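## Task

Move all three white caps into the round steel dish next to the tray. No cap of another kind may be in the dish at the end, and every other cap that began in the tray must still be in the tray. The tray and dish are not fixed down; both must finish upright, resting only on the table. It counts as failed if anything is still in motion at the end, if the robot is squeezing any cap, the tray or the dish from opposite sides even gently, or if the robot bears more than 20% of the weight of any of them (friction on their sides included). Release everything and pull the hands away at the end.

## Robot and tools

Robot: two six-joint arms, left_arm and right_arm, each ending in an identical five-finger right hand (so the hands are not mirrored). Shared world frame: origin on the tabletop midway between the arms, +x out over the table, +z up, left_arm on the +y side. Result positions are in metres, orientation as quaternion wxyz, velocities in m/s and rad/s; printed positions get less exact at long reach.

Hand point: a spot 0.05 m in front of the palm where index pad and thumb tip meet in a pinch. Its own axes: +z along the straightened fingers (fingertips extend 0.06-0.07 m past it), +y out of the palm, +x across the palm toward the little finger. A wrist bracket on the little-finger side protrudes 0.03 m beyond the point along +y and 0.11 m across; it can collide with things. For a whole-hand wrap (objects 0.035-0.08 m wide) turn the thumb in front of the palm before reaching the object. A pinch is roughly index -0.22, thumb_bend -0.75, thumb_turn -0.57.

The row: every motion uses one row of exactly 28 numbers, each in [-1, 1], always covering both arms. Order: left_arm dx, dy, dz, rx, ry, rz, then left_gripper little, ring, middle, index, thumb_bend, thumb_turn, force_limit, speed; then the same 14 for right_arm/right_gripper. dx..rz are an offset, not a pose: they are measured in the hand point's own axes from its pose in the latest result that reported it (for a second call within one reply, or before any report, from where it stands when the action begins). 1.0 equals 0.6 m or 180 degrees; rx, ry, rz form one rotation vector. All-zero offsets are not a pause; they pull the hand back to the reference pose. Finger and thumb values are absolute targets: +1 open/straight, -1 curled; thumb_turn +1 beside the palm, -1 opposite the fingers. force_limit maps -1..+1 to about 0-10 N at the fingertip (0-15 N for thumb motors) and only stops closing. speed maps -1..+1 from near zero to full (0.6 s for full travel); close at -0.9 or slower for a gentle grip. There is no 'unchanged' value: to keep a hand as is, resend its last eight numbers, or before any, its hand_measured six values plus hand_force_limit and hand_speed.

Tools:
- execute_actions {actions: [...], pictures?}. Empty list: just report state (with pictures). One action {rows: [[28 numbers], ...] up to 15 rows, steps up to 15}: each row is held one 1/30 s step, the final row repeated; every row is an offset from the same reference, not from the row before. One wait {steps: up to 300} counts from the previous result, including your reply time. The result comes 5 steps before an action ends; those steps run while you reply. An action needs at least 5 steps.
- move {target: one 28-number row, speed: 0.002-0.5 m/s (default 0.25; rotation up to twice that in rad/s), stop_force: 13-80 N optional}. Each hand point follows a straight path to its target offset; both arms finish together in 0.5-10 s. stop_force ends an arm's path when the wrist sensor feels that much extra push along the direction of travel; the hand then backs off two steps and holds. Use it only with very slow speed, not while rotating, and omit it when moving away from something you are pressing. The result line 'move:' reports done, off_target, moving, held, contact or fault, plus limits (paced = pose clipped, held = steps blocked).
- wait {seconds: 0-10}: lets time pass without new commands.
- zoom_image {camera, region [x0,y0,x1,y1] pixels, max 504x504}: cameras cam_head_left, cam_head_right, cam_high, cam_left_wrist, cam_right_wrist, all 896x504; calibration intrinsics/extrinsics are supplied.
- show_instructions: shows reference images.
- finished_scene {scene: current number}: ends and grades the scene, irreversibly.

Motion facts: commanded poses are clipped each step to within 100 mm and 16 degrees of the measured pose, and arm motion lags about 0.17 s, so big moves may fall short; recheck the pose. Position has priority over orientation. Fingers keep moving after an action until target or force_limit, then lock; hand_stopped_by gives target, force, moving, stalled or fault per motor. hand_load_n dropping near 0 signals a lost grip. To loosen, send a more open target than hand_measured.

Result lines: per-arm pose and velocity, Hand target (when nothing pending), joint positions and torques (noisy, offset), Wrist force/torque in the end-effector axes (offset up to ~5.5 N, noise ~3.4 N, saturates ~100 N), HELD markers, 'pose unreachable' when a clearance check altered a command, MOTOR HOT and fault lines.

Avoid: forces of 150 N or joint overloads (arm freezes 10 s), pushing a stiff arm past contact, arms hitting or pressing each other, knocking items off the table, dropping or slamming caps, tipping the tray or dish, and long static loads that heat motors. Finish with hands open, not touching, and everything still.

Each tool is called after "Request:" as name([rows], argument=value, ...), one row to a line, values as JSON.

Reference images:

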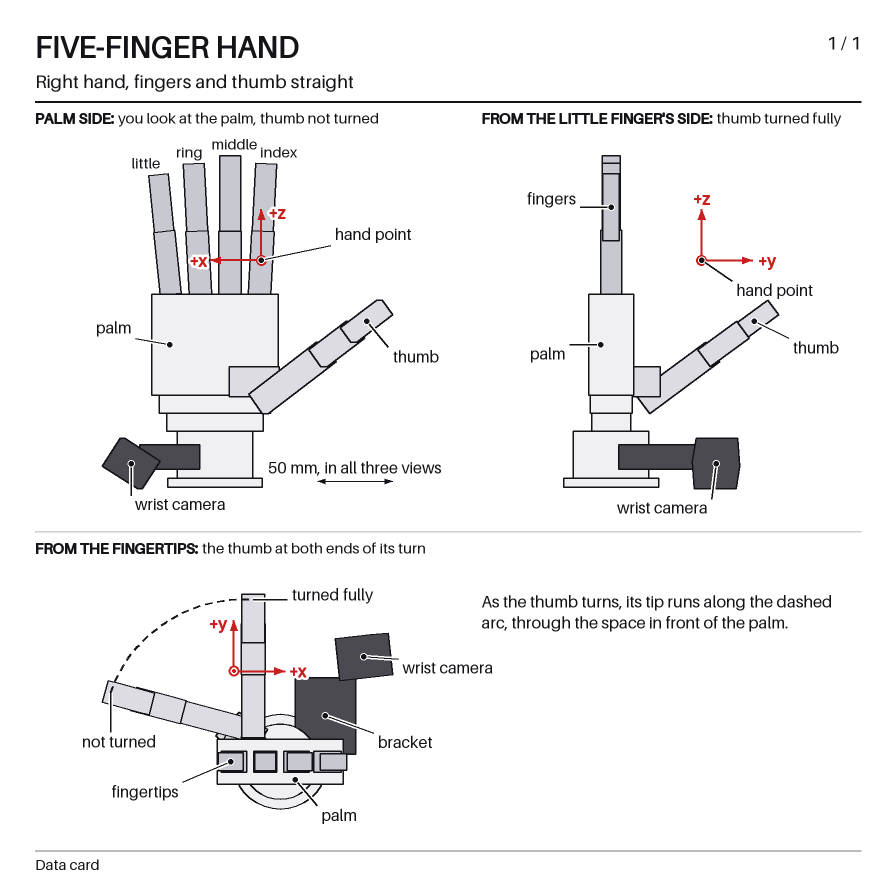

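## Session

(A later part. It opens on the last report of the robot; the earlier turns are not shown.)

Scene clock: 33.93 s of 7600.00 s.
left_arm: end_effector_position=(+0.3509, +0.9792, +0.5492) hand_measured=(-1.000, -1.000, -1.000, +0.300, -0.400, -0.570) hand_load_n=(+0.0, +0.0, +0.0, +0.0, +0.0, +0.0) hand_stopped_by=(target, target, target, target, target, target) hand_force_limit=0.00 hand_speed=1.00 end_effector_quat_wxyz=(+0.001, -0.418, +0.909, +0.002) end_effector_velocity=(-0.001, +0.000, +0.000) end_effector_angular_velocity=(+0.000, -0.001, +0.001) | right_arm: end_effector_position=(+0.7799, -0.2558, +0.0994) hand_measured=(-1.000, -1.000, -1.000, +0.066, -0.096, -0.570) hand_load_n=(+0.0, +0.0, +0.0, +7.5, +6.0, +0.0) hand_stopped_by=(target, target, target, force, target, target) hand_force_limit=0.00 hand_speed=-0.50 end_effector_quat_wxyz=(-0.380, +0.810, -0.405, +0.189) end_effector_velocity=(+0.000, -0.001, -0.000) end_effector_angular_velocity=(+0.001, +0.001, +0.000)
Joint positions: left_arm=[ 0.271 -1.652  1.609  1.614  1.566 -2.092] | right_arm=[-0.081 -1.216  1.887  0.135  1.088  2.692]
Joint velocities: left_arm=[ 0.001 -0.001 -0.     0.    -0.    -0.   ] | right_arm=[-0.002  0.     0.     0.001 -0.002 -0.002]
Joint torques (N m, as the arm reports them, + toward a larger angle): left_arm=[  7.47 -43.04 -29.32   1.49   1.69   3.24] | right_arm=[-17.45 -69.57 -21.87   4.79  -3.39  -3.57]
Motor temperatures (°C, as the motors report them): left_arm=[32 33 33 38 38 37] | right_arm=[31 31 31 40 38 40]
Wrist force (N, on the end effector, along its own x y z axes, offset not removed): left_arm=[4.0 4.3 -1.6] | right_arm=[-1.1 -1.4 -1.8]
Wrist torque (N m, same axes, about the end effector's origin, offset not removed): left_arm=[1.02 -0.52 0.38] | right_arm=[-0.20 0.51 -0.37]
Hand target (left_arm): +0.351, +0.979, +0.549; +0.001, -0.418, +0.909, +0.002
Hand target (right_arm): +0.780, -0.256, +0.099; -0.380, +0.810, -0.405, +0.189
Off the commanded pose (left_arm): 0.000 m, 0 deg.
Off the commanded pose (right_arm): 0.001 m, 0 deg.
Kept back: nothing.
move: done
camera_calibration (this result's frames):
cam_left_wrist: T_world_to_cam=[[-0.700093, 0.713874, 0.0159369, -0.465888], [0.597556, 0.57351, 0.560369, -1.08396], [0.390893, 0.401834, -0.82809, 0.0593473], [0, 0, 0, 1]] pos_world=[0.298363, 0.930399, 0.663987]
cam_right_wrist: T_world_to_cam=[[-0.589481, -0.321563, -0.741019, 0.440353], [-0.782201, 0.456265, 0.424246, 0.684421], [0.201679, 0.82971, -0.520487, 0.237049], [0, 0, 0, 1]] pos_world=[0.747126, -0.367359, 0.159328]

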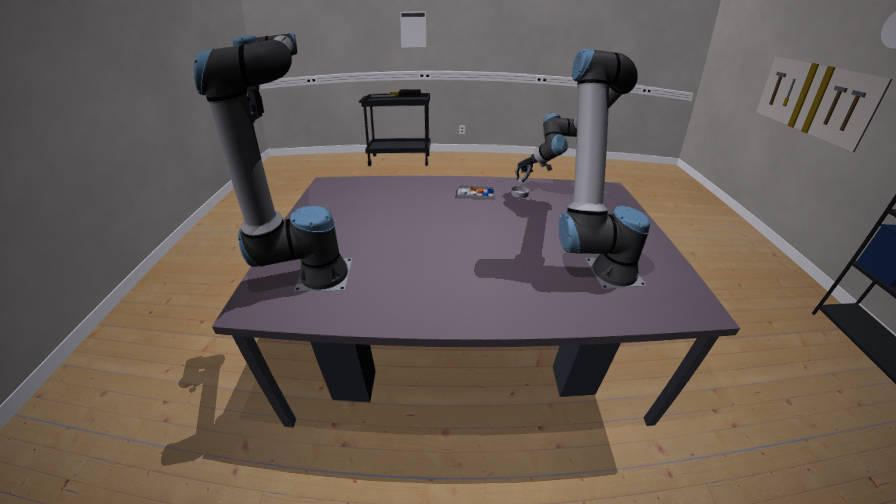

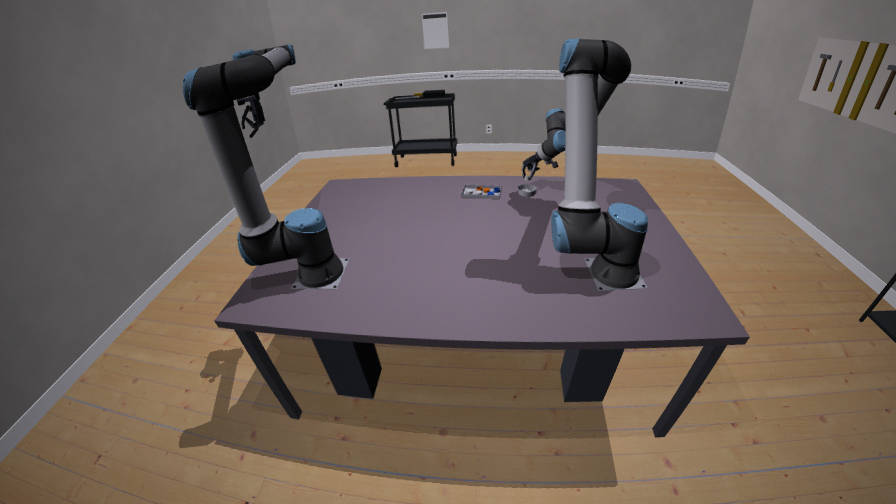

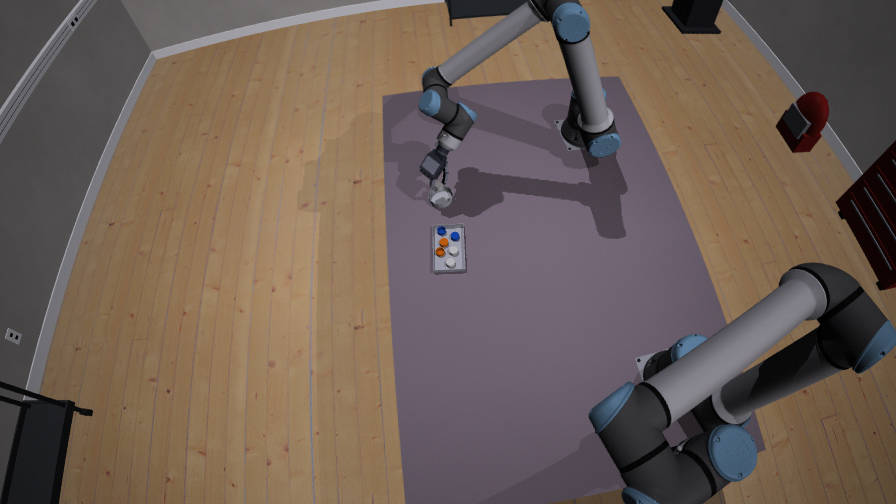

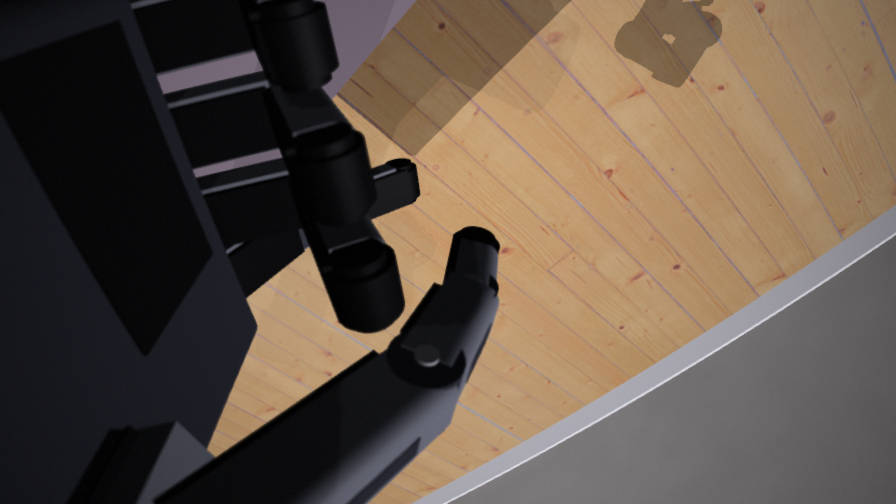

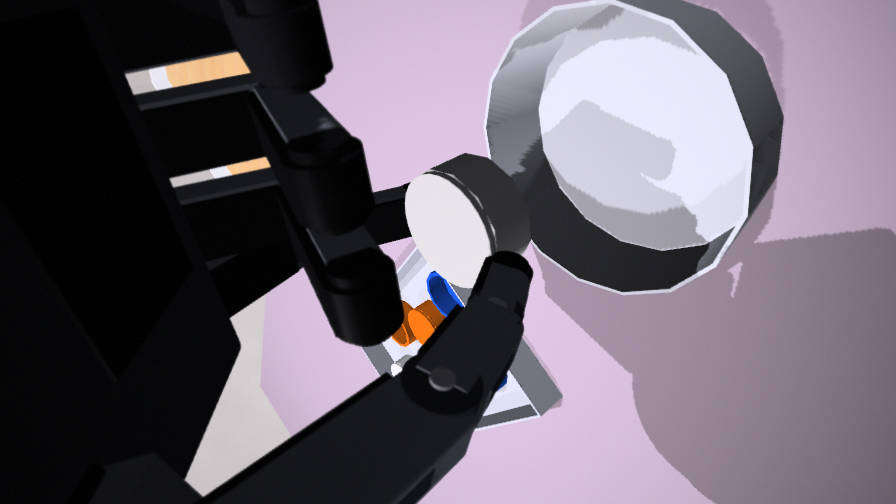

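Request:
move(target=[0,0,0,0,0,0,-1,-1,-1,0.3,-0.4,-0.57,0,1, 0.009,0.085,0.047,0,0,0,-1,-1,-1,-0.3,-0.1,-0.57,0,-0.5], speed=0.05, stop_force=13)

Request:
move(target=[0,0,0,0,0,0,-1,-1,-1,0.3,-0.4,-0.57,0,1, 0,0,0,0,0,0,-1,-1,-1,0.3,-0.1,-0.57,0,0])

Request:
move(target=[0,0,0,0,0,0,-1,-1,-1,0.3,-0.4,-0.57,0,1, 0,-0.128,-0.107,0,0,0,-1,-1,-1,0.3,-0.1,-0.57,0,0], speed=0.15)

Scene clock: 35.87 s of 7600.00 s.
left_arm: end_effector_position=(+0.3509, +0.9792, +0.5492) hand_measured=(-1.000, -1.000, -1.000, +0.300, -0.400, -0.570) hand_load_n=(+0.0, +0.0, +0.0, +0.0, +0.0, +0.0) hand_stopped_by=(target, target, target, target, target, target) hand_force_limit=0.00 hand_speed=1.00 end_effector_quat_wxyz=(+0.001, -0.418, +0.909, +0.002) end_effector_velocity=(+0.001, -0.000, +0.000) end_effector_angular_velocity=(+0.000, -0.001, -0.001) | right_arm: end_effector_position=(+0.7743, -0.2666, +0.0423) hand_measured=(-1.000, -1.000, -1.000, +0.066, -0.096, -0.570) hand_load_n=(+0.0, +0.0, +0.0, +7.5, +6.0, +0.0) hand_stopped_by=(target, target, target, force, target, target) hand_force_limit=0.00 hand_speed=-0.50 end_effector_quat_wxyz=(-0.380, +0.810, -0.405, +0.189) end_effector_velocity=(-0.000, -0.000, -0.001) end_effector_angular_velocity=(-0.000, -0.001, +0.001)
Joint positions: left_arm=[ 0.271 -1.652  1.609  1.614  1.566 -2.092] | right_arm=[-0.101 -1.16   1.937  0.038  1.075  2.676]
Joint velocities: left_arm=[-0.001  0.    -0.001  0.     0.     0.   ] | right_arm=[-0.     0.002  0.001 -0.003 -0.    -0.001]
Joint torques (N m, as the arm reports them, + toward a larger angle): left_arm=[ 10.66 -42.21 -28.99   1.63   1.74   3.2 ] | right_arm=[-18.92 -39.5  -19.51  -0.03  -3.4   -4.46]
Motor temperatures (°C, as the motors report them): left_arm=[32 33 33 38 38 37] | right_arm=[31 31 31 40 38 40]
Wrist force (N, on the end effector, along its own x y z axes, offset not removed): left_arm=[-5.3 5.1 -5.9] | right_arm=[-0.2 -1.5 -0.6]
Wrist torque (N m, same axes, about the end effector's origin, offset not removed): left_arm=[1.37 0.56 0.11] | right_arm=[-0.33 0.26 -0.37]
Hand target (left_arm): +0.351, +0.979, +0.549; +0.001, -0.418, +0.909, +0.002
Hand target (right_arm): +0.774, -0.267, +0.042; -0.380, +0.810, -0.405, +0.189
Off the commanded pose (left_arm): 0.000 m, 0 deg.
Off the commanded pose (right_arm): 0.000 m, 0 deg.
Kept back: nothing.
move: done
camera_calibration (this result's frames):
cam_left_wrist: T_world_to_cam=[[-0.700093, 0.713874, 0.0159369, -0.465888], [0.597556, 0.57351, 0.560369, -1.08396], [0.390893, 0.401834, -0.82809, 0.0593474], [0, 0, 0, 1]] pos_world=[0.298363, 0.930399, 0.663987]
cam_right_wrist: T_world_to_cam=[[-0.589488, -0.321577, -0.741007, 0.391291], [-0.782198, 0.456266, 0.424249, 0.709206], [0.201668, 0.829705, -0.5205, 0.217487], [0, 0, 0, 1]] pos_world=[0.741541, -0.378207, 0.102272]

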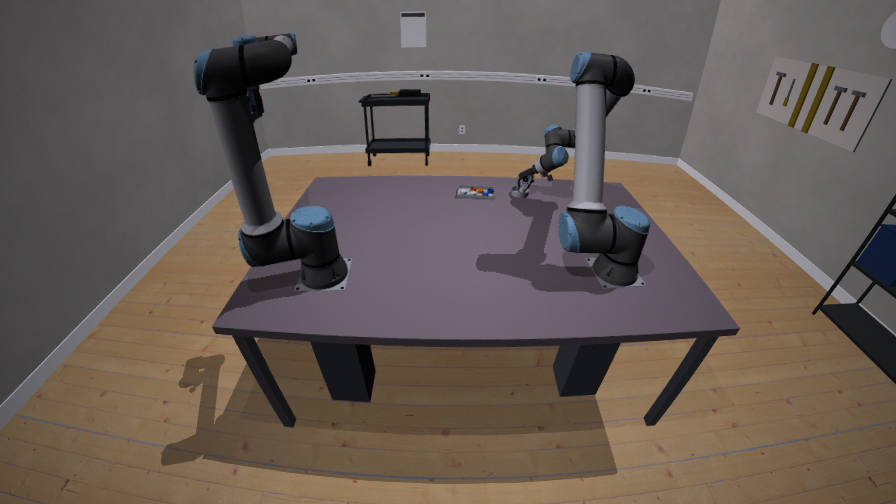

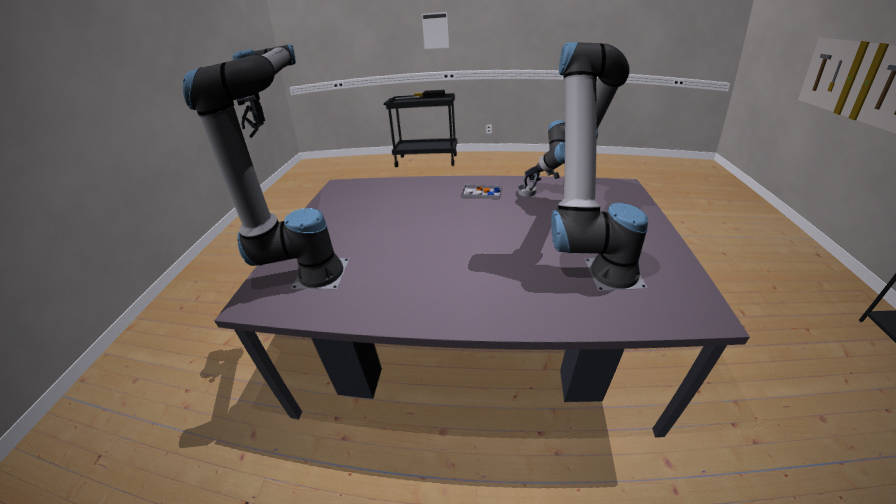

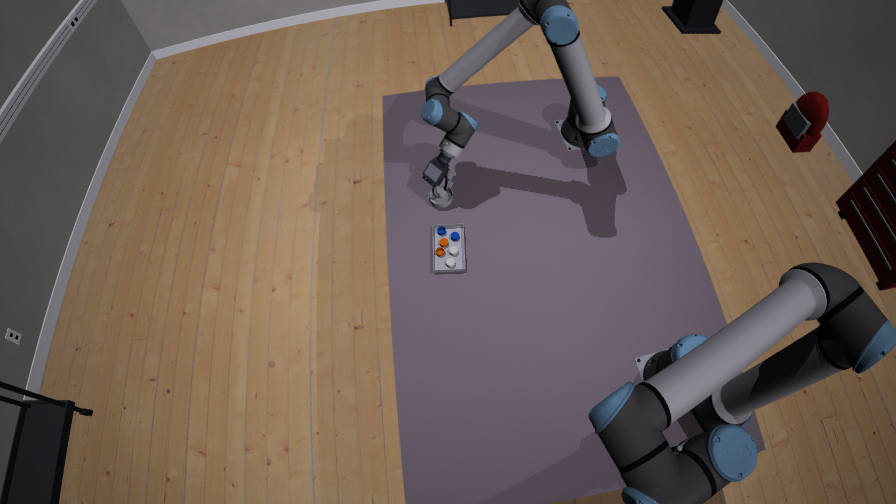

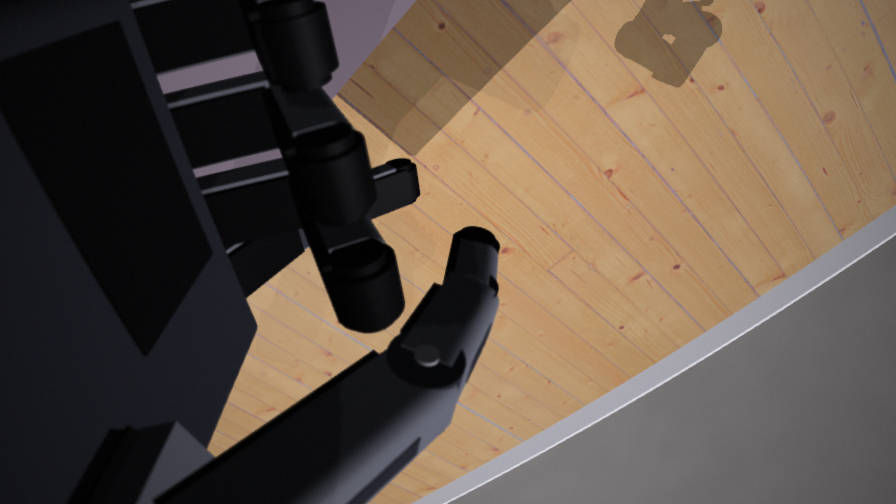

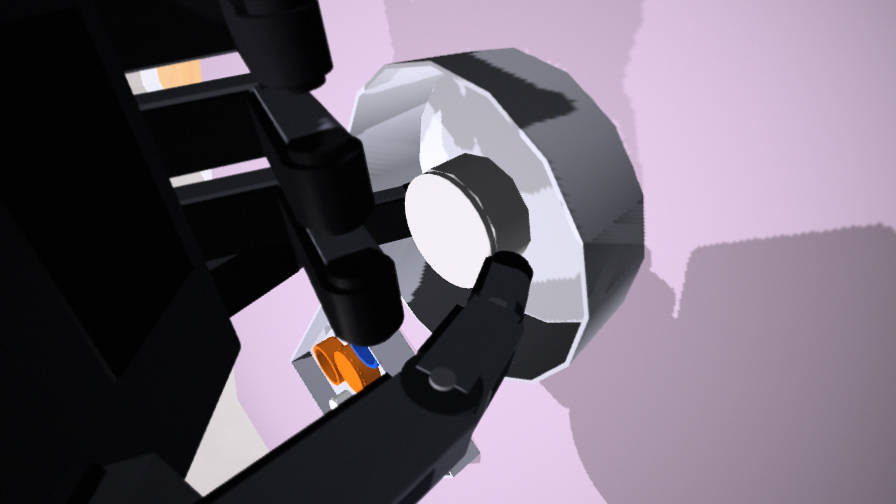

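Scene clock: 36.37 s of 7600.00 s.
left_arm: end_effector_position=(+0.3509, +0.9792, +0.5492) hand_measured=(-1.000, -1.000, -1.000, +0.300, -0.400, -0.570) hand_load_n=(+0.0, +0.0, +0.0, +0.0, +0.0, +0.0) hand_stopped_by=(target, target, target, target, target, target) hand_force_limit=0.00 hand_speed=1.00 end_effector_quat_wxyz=(+0.001, -0.418, +0.909, +0.002) end_effector_velocity=(-0.000, +0.000, -0.000) end_effector_angular_velocity=(-0.000, +0.000, +0.000) | right_arm: end_effector_position=(+0.7743, -0.2666, +0.0422) hand_measured=(-1.000, -1.000, -1.000, +0.300, -0.100, -0.570) hand_load_n=(+0.0, +0.0, +0.0, +0.0, +0.0, +0.0) hand_stopped_by=(target, target, target, target, target, target) hand_force_limit=0.00 hand_speed=0.00 end_effector_quat_wxyz=(-0.380, +0.810, -0.405, +0.189) end_effector_velocity=(-0.000, -0.000, -0.000) end_effector_angular_velocity=(-0.000, +0.000, -0.000)
Joint positions: left_arm=[ 0.271 -1.652  1.609  1.614  1.566 -2.092] | right_arm=[-0.101 -1.16   1.937  0.038  1.075  2.676]
Joint velocities: left_arm=[ 0.    -0.     0.001 -0.     0.    -0.   ] | right_arm=[-0.  0.  0. -0.  0. -0.]
Joint torques (N m, as the arm reports them, + toward a larger angle): left_arm=[  7.84 -43.77 -28.99   1.16   1.53   3.34] | right_arm=[-20.11 -60.99 -23.81   3.41  -2.81  -3.43]
Motor temperatures (°C, as the motors report them): left_arm=[32 33 33 38 38 37] | right_arm=[31 31 31 40 38 40]
Wrist force (N, on the end effector, along its own x y z axes, offset not removed): left_arm=[4.8 1.0 0.0] | right_arm=[0.8 -1.7 -1.5]
Wrist torque (N m, same axes, about the end effector's origin, offset not removed): left_arm=[0.47 -0.81 0.42] | right_arm=[-0.28 0.12 -0.27]
Hand target (left_arm): +0.351, +0.979, +0.549; +0.001, -0.418, +0.909, +0.002
Hand target (right_arm): +0.774, -0.267, +0.042; -0.380, +0.810, -0.405, +0.189
Off the commanded pose (left_arm): 0.000 m, 0 deg.
Off the commanded pose (right_arm): 0.000 m, 0 deg.
Kept back: nothing.
move: done
camera_calibration (this result's frames):
cam_left_wrist: T_world_to_cam=[[-0.700093, 0.713874, 0.0159368, -0.465887], [0.597555, 0.57351, 0.560369, -1.08396], [0.390893, 0.401834, -0.82809, 0.0593473], [0, 0, 0, 1]] pos_world=[0.298363, 0.930399, 0.663987]
cam_right_wrist: T_world_to_cam=[[-0.589487, -0.321576, -0.741009, 0.391251], [-0.782199, 0.456265, 0.424248, 0.709227], [0.201669, 0.829705, -0.520499, 0.21747], [0, 0, 0, 1]] pos_world=[0.741537, -0.378215, 0.102225]

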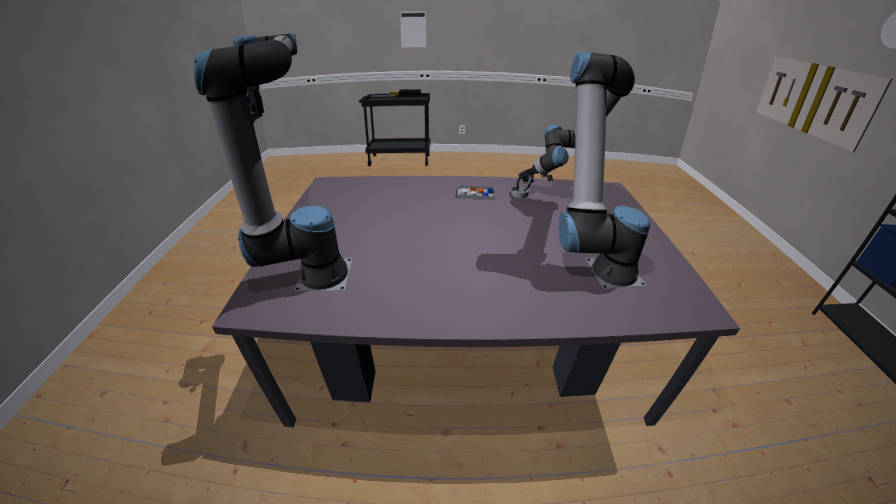

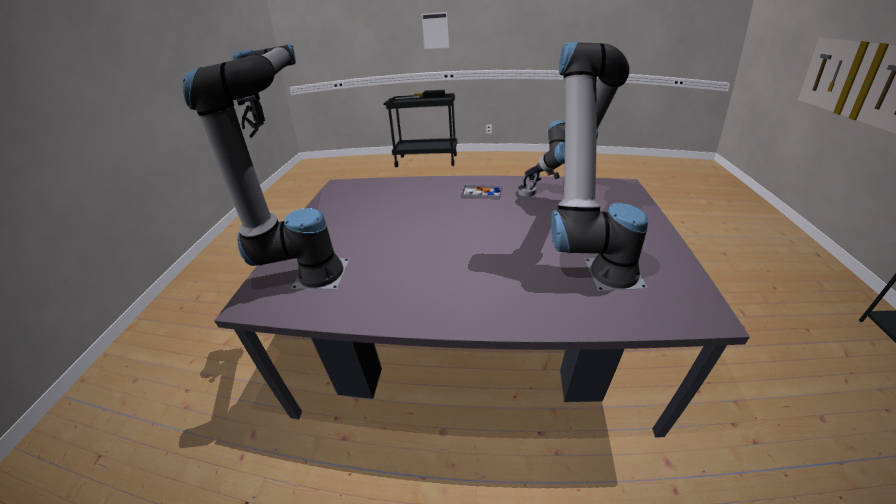

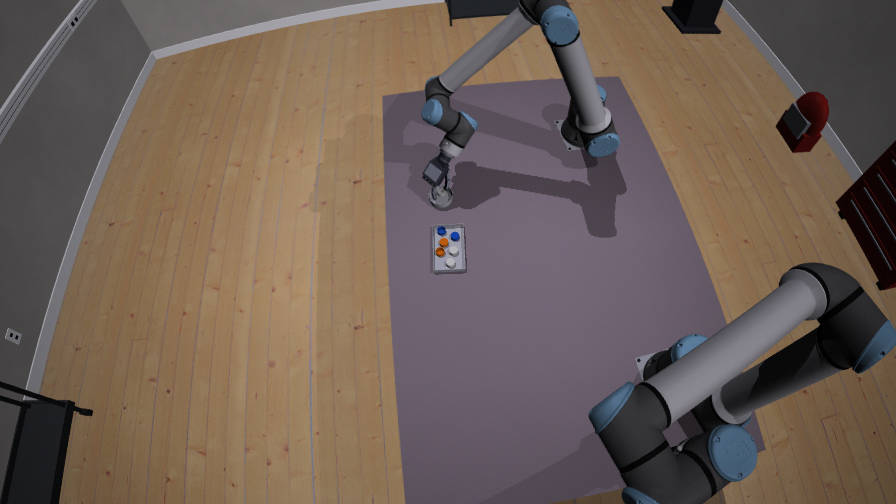

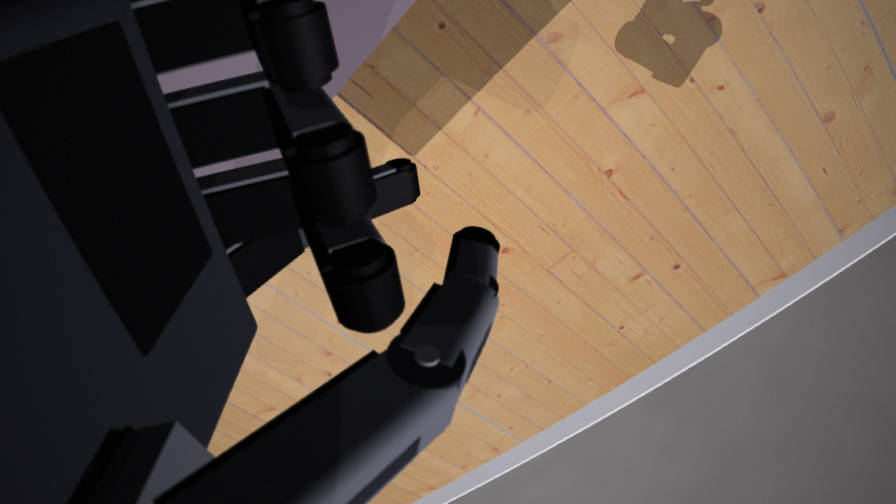

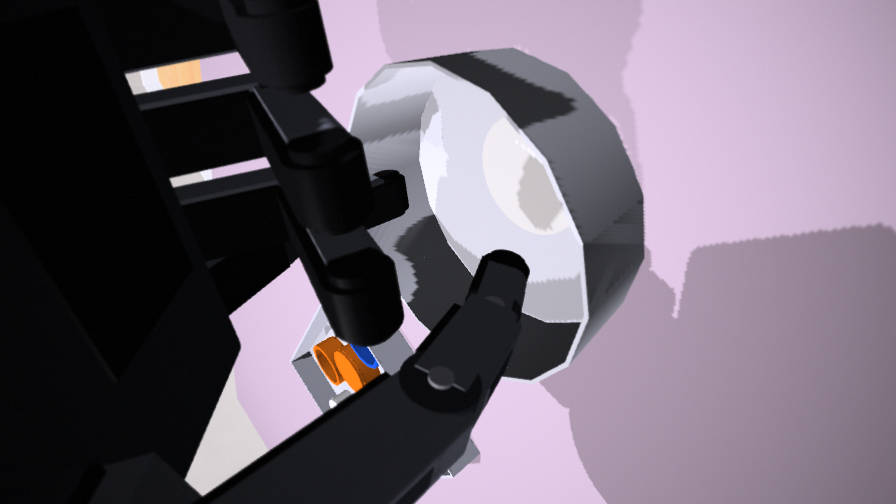

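Scene clock: 37.50 s of 7600.00 s.
left_arm: end_effector_position=(+0.3509, +0.9792, +0.5492) hand_measured=(-1.000, -1.000, -1.000, +0.300, -0.400, -0.570) hand_load_n=(+0.0, +0.0, +0.0, +0.0, +0.0, +0.0) hand_stopped_by=(target, target, target, target, target, target) hand_force_limit=0.00 hand_speed=1.00 end_effector_quat_wxyz=(+0.001, -0.418, +0.909, +0.002) end_effector_velocity=(-0.000, +0.000, -0.000) end_effector_angular_velocity=(-0.000, +0.000, +0.000) | right_arm: end_effector_position=(+0.7743, -0.2668, +0.1422) hand_measured=(-1.000, -1.000, -1.000, +0.300, -0.100, -0.570) hand_load_n=(+0.0, +0.0, +0.0, +0.0, +0.0, +0.0) hand_stopped_by=(target, target, target, target, target, target) hand_force_limit=0.00 hand_speed=0.00 end_effector_quat_wxyz=(-0.380, +0.810, -0.405, +0.189) end_effector_velocity=(+0.001, -0.002, +0.002) end_effector_angular_velocity=(-0.001, -0.001, -0.003)
Joint positions: left_arm=[ 0.271 -1.652  1.609  1.614  1.566 -2.092] | right_arm=[-0.101 -1.27   1.873  0.211  1.075  2.676]
Joint velocities: left_arm=[ 0.    -0.     0.001  0.     0.     0.   ] | right_arm=[-0.003 -0.002 -0.001  0.003  0.001 -0.   ]
Joint torques (N m, as the arm reports them, + toward a larger angle): left_arm=[ 10.72 -43.75 -28.63   1.43   1.69   2.84] | right_arm=[-23.89 -71.16 -38.87   3.93  -3.02  -4.23]
Motor temperatures (°C, as the motors report them): left_arm=[32 33 33 38 38 37] | right_arm=[31 31 31 40 38 40]
Wrist force (N, on the end effector, along its own x y z axes, offset not removed): left_arm=[0.4 -0.9 -1.6] | right_arm=[-1.7 -2.2 -0.6]
Wrist torque (N m, same axes, about the end effector's origin, offset not removed): left_arm=[0.34 -0.06 0.12] | right_arm=[-0.37 0.51 -0.44]
Hand target (left_arm): +0.351, +0.979, +0.549; +0.001, -0.418, +0.909, +0.002
Hand target (right_arm): +0.774, -0.267, +0.142; -0.380, +0.810, -0.405, +0.189
Off the commanded pose (left_arm): 0.000 m, 0 deg.
Off the commanded pose (right_arm): 0.000 m, 0 deg.
Kept back: nothing.
move: done
camera_calibration (this result's frames):
cam_left_wrist: T_world_to_cam=[[-0.700093, 0.713874, 0.0159368, -0.465888], [0.597556, 0.57351, 0.560369, -1.08396], [0.390893, 0.401833, -0.82809, 0.0593473], [0, 0, 0, 1]] pos_world=[0.298363, 0.930399, 0.663987]
cam_right_wrist: T_world_to_cam=[[-0.589517, -0.321532, -0.741004, 0.465282], [-0.782176, 0.456265, 0.424291, 0.666878], [0.201671, 0.829722, -0.520471, 0.269615], [0, 0, 0, 1]] pos_world=[0.741534, -0.378376, 0.202152]

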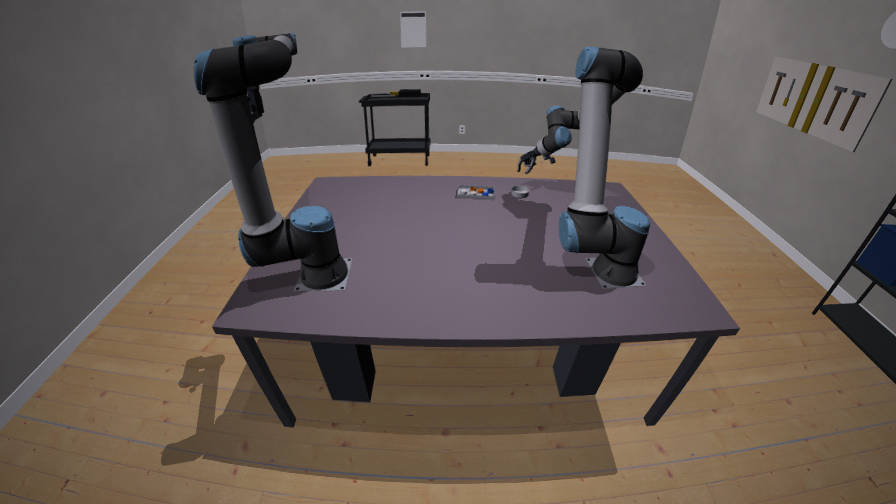

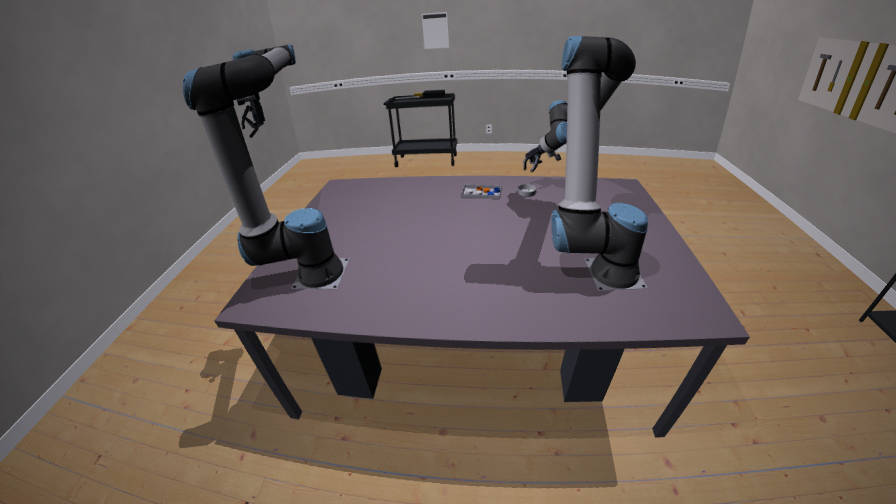

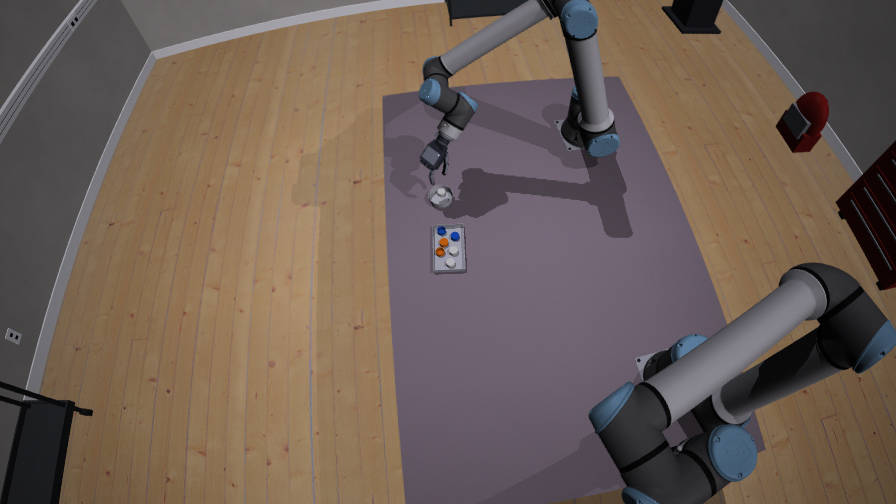

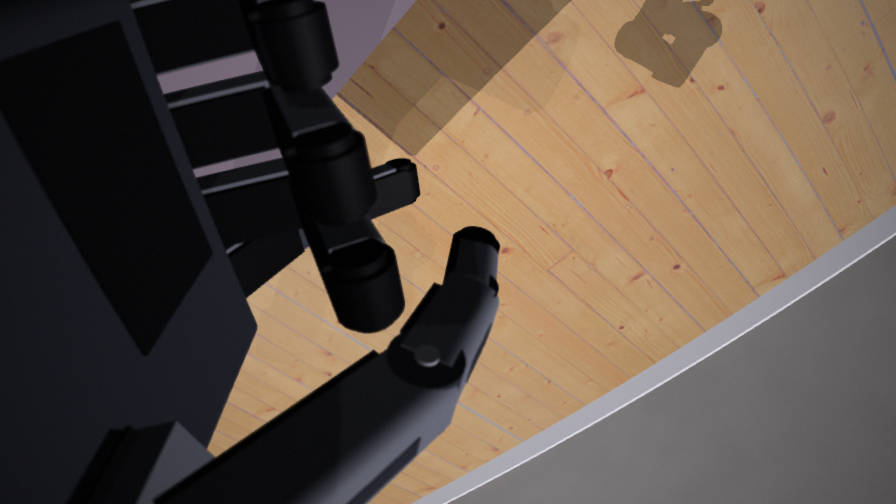

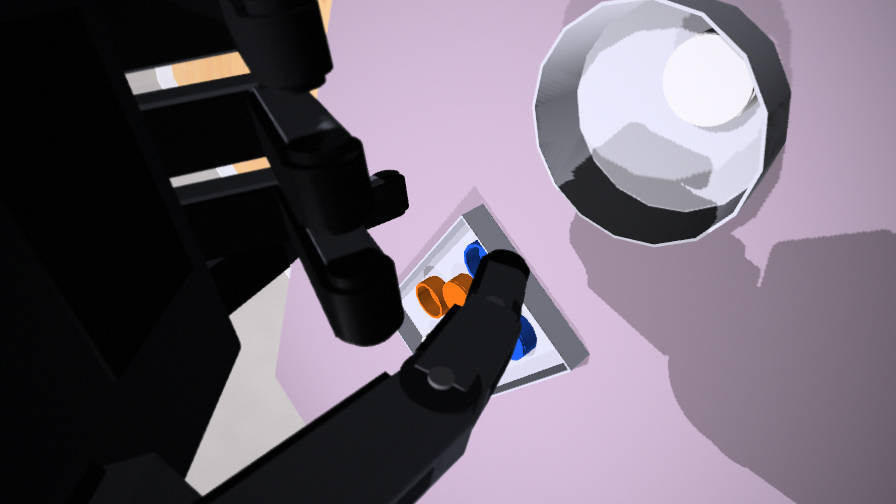

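Request:
move(target=[0,0,0,0,0,0,-1,-1,-1,0.3,-0.4,-0.57,0,1, -0.438,-0.155,0.294,0,0,0,-1,-1,-1,0.42,-0.1,-0.57,0,0], speed=0.35)

Request:
zoom_image(camera="cam_high", region=[400,190,500,290])

Scene clock: 39.50 s of 7600.00 s.
left_arm: end_effector_position=(+0.3509, +0.9792, +0.5492) hand_measured=(-1.000, -1.000, -1.000, +0.300, -0.400, -0.570) hand_load_n=(+0.0, +0.0, +0.0, +0.0, +0.0, +0.0) hand_stopped_by=(target, target, target, target, target, target) hand_force_limit=0.00 hand_speed=1.00 end_effector_quat_wxyz=(+0.001, -0.418, +0.909, +0.002) end_effector_velocity=(-0.000, -0.000, -0.000) end_effector_angular_velocity=(-0.000, +0.000, +0.001) | right_arm: end_effector_position=(+0.7718, +0.0604, +0.1009) hand_measured=(-1.000, -1.000, -1.000, +0.420, -0.100, -0.570) hand_load_n=(+0.0, +0.0, +0.0, +0.0, +0.0, +0.0) hand_stopped_by=(target, target, target, target, target, target) hand_force_limit=0.00 hand_speed=0.00 end_effector_quat_wxyz=(-0.380, +0.810, -0.405, +0.189) end_effector_velocity=(+0.000, +0.002, -0.000) end_effector_angular_velocity=(+0.000, +0.001, -0.001)
Joint positions: left_arm=[ 0.271 -1.652  1.609  1.614  1.566 -2.092] | right_arm=[ 0.398 -1.029  1.574  0.156  1.441  3.035]
Joint velocities: left_arm=[ 0.    -0.     0.    -0.     0.    -0.001] | right_arm=[ 0.002  0.002 -0.004  0.001  0.002  0.002]
Joint torques (N m, as the arm reports them, + toward a larger angle): left_arm=[  8.72 -45.38 -29.24   1.25   1.72   3.11] | right_arm=[ 17.39 -56.19 -40.64   3.5    2.17   3.94]
Motor temperatures (°C, as the motors report them): left_arm=[32 33 33 38 38 37] | right_arm=[31 31 31 40 38 40]
Wrist force (N, on the end effector, along its own x y z axes, offset not removed): left_arm=[1.5 4.5 -3.0] | right_arm=[-1.6 -0.4 -0.6]
Wrist torque (N m, same axes, about the end effector's origin, offset not removed): left_arm=[1.13 -0.14 0.39] | right_arm=[-0.12 0.48 -0.38]
Hand target (left_arm): +0.351, +0.979, +0.549; +0.001, -0.418, +0.909, +0.002
Hand target (right_arm): +0.772, +0.061, +0.101; -0.380, +0.810, -0.405, +0.189
Off the commanded pose (left_arm): 0.000 m, 0 deg.
Off the commanded pose (right_arm): 0.000 m, 0 deg.
Kept back: nothing.
move: done
camera_calibration (this result's frames):
cam_left_wrist: T_world_to_cam=[[-0.700093, 0.713874, 0.0159367, -0.465888], [0.597556, 0.57351, 0.560369, -1.08396], [0.390893, 0.401833, -0.82809, 0.0593476], [0, 0, 0, 1]] pos_world=[0.298363, 0.930399, 0.663987]
cam_right_wrist: T_world_to_cam=[[-0.589367, -0.321297, -0.741225, 0.538346], [-0.782239, 0.456221, 0.424222, 0.533228], [0.201861, 0.829837, -0.520213, -0.0230072], [0, 0, 0, 1]] pos_world=[0.739039, -0.0512087, 0.16086]

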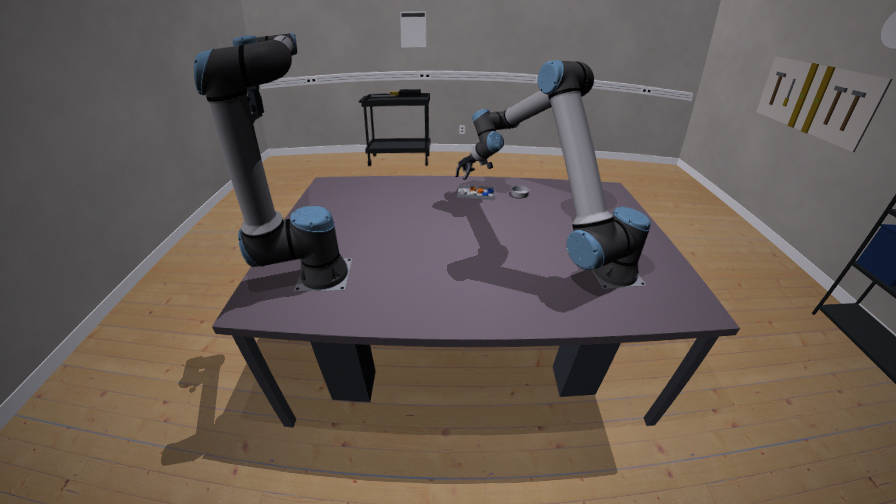

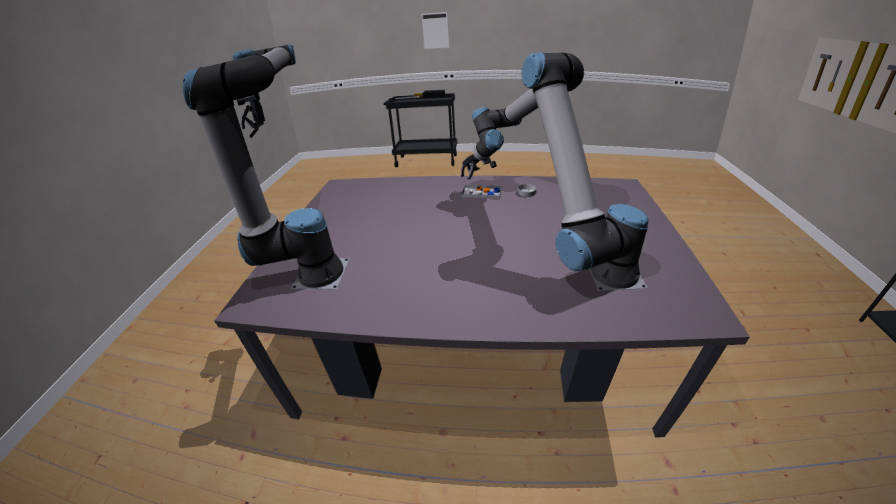

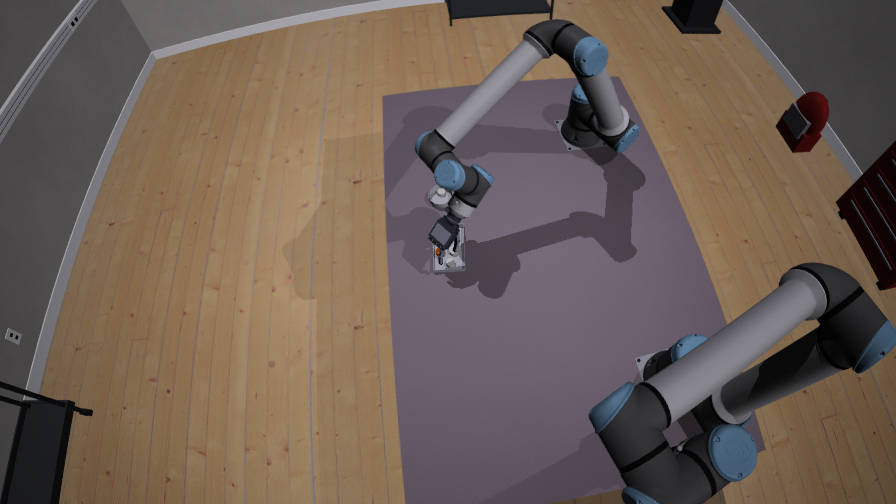

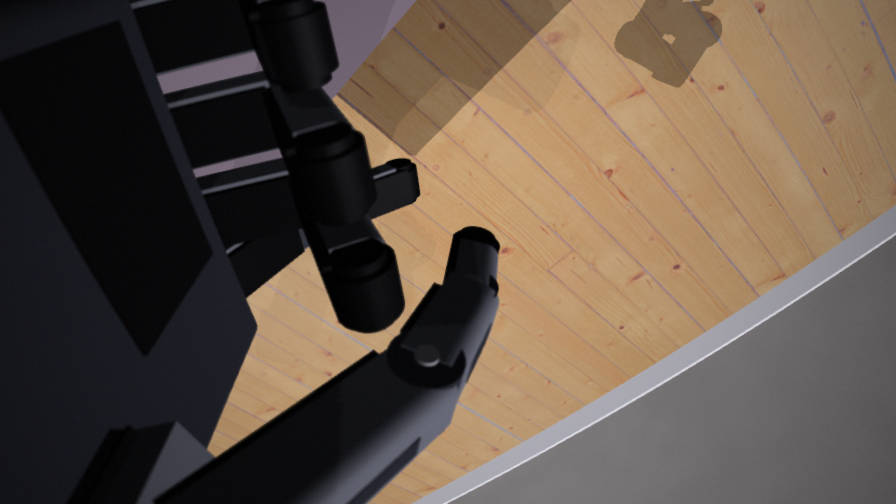

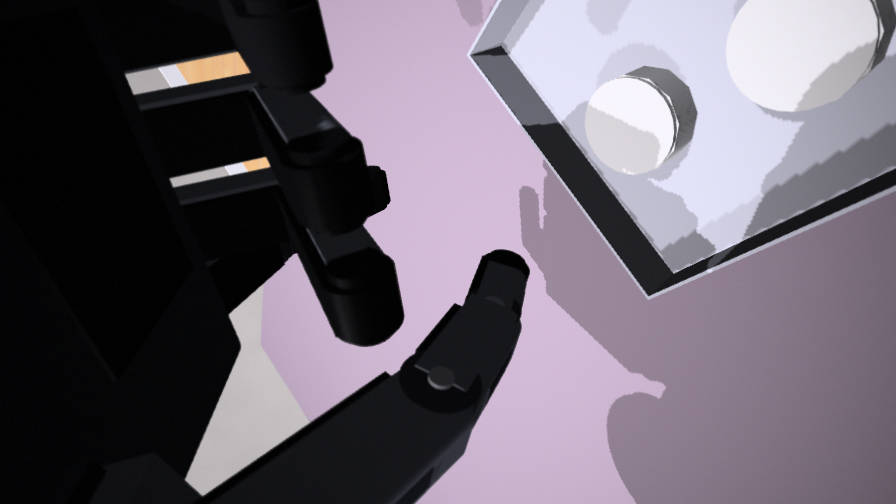

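Region (400, 190, 500, 290) of cam_high's 896x504 image, scaled by 5.040, with more detail than that image has.

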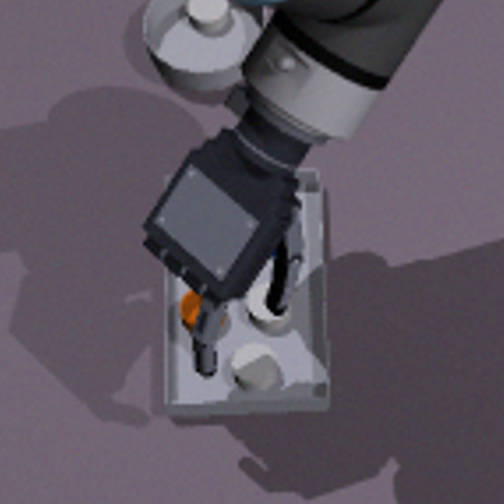

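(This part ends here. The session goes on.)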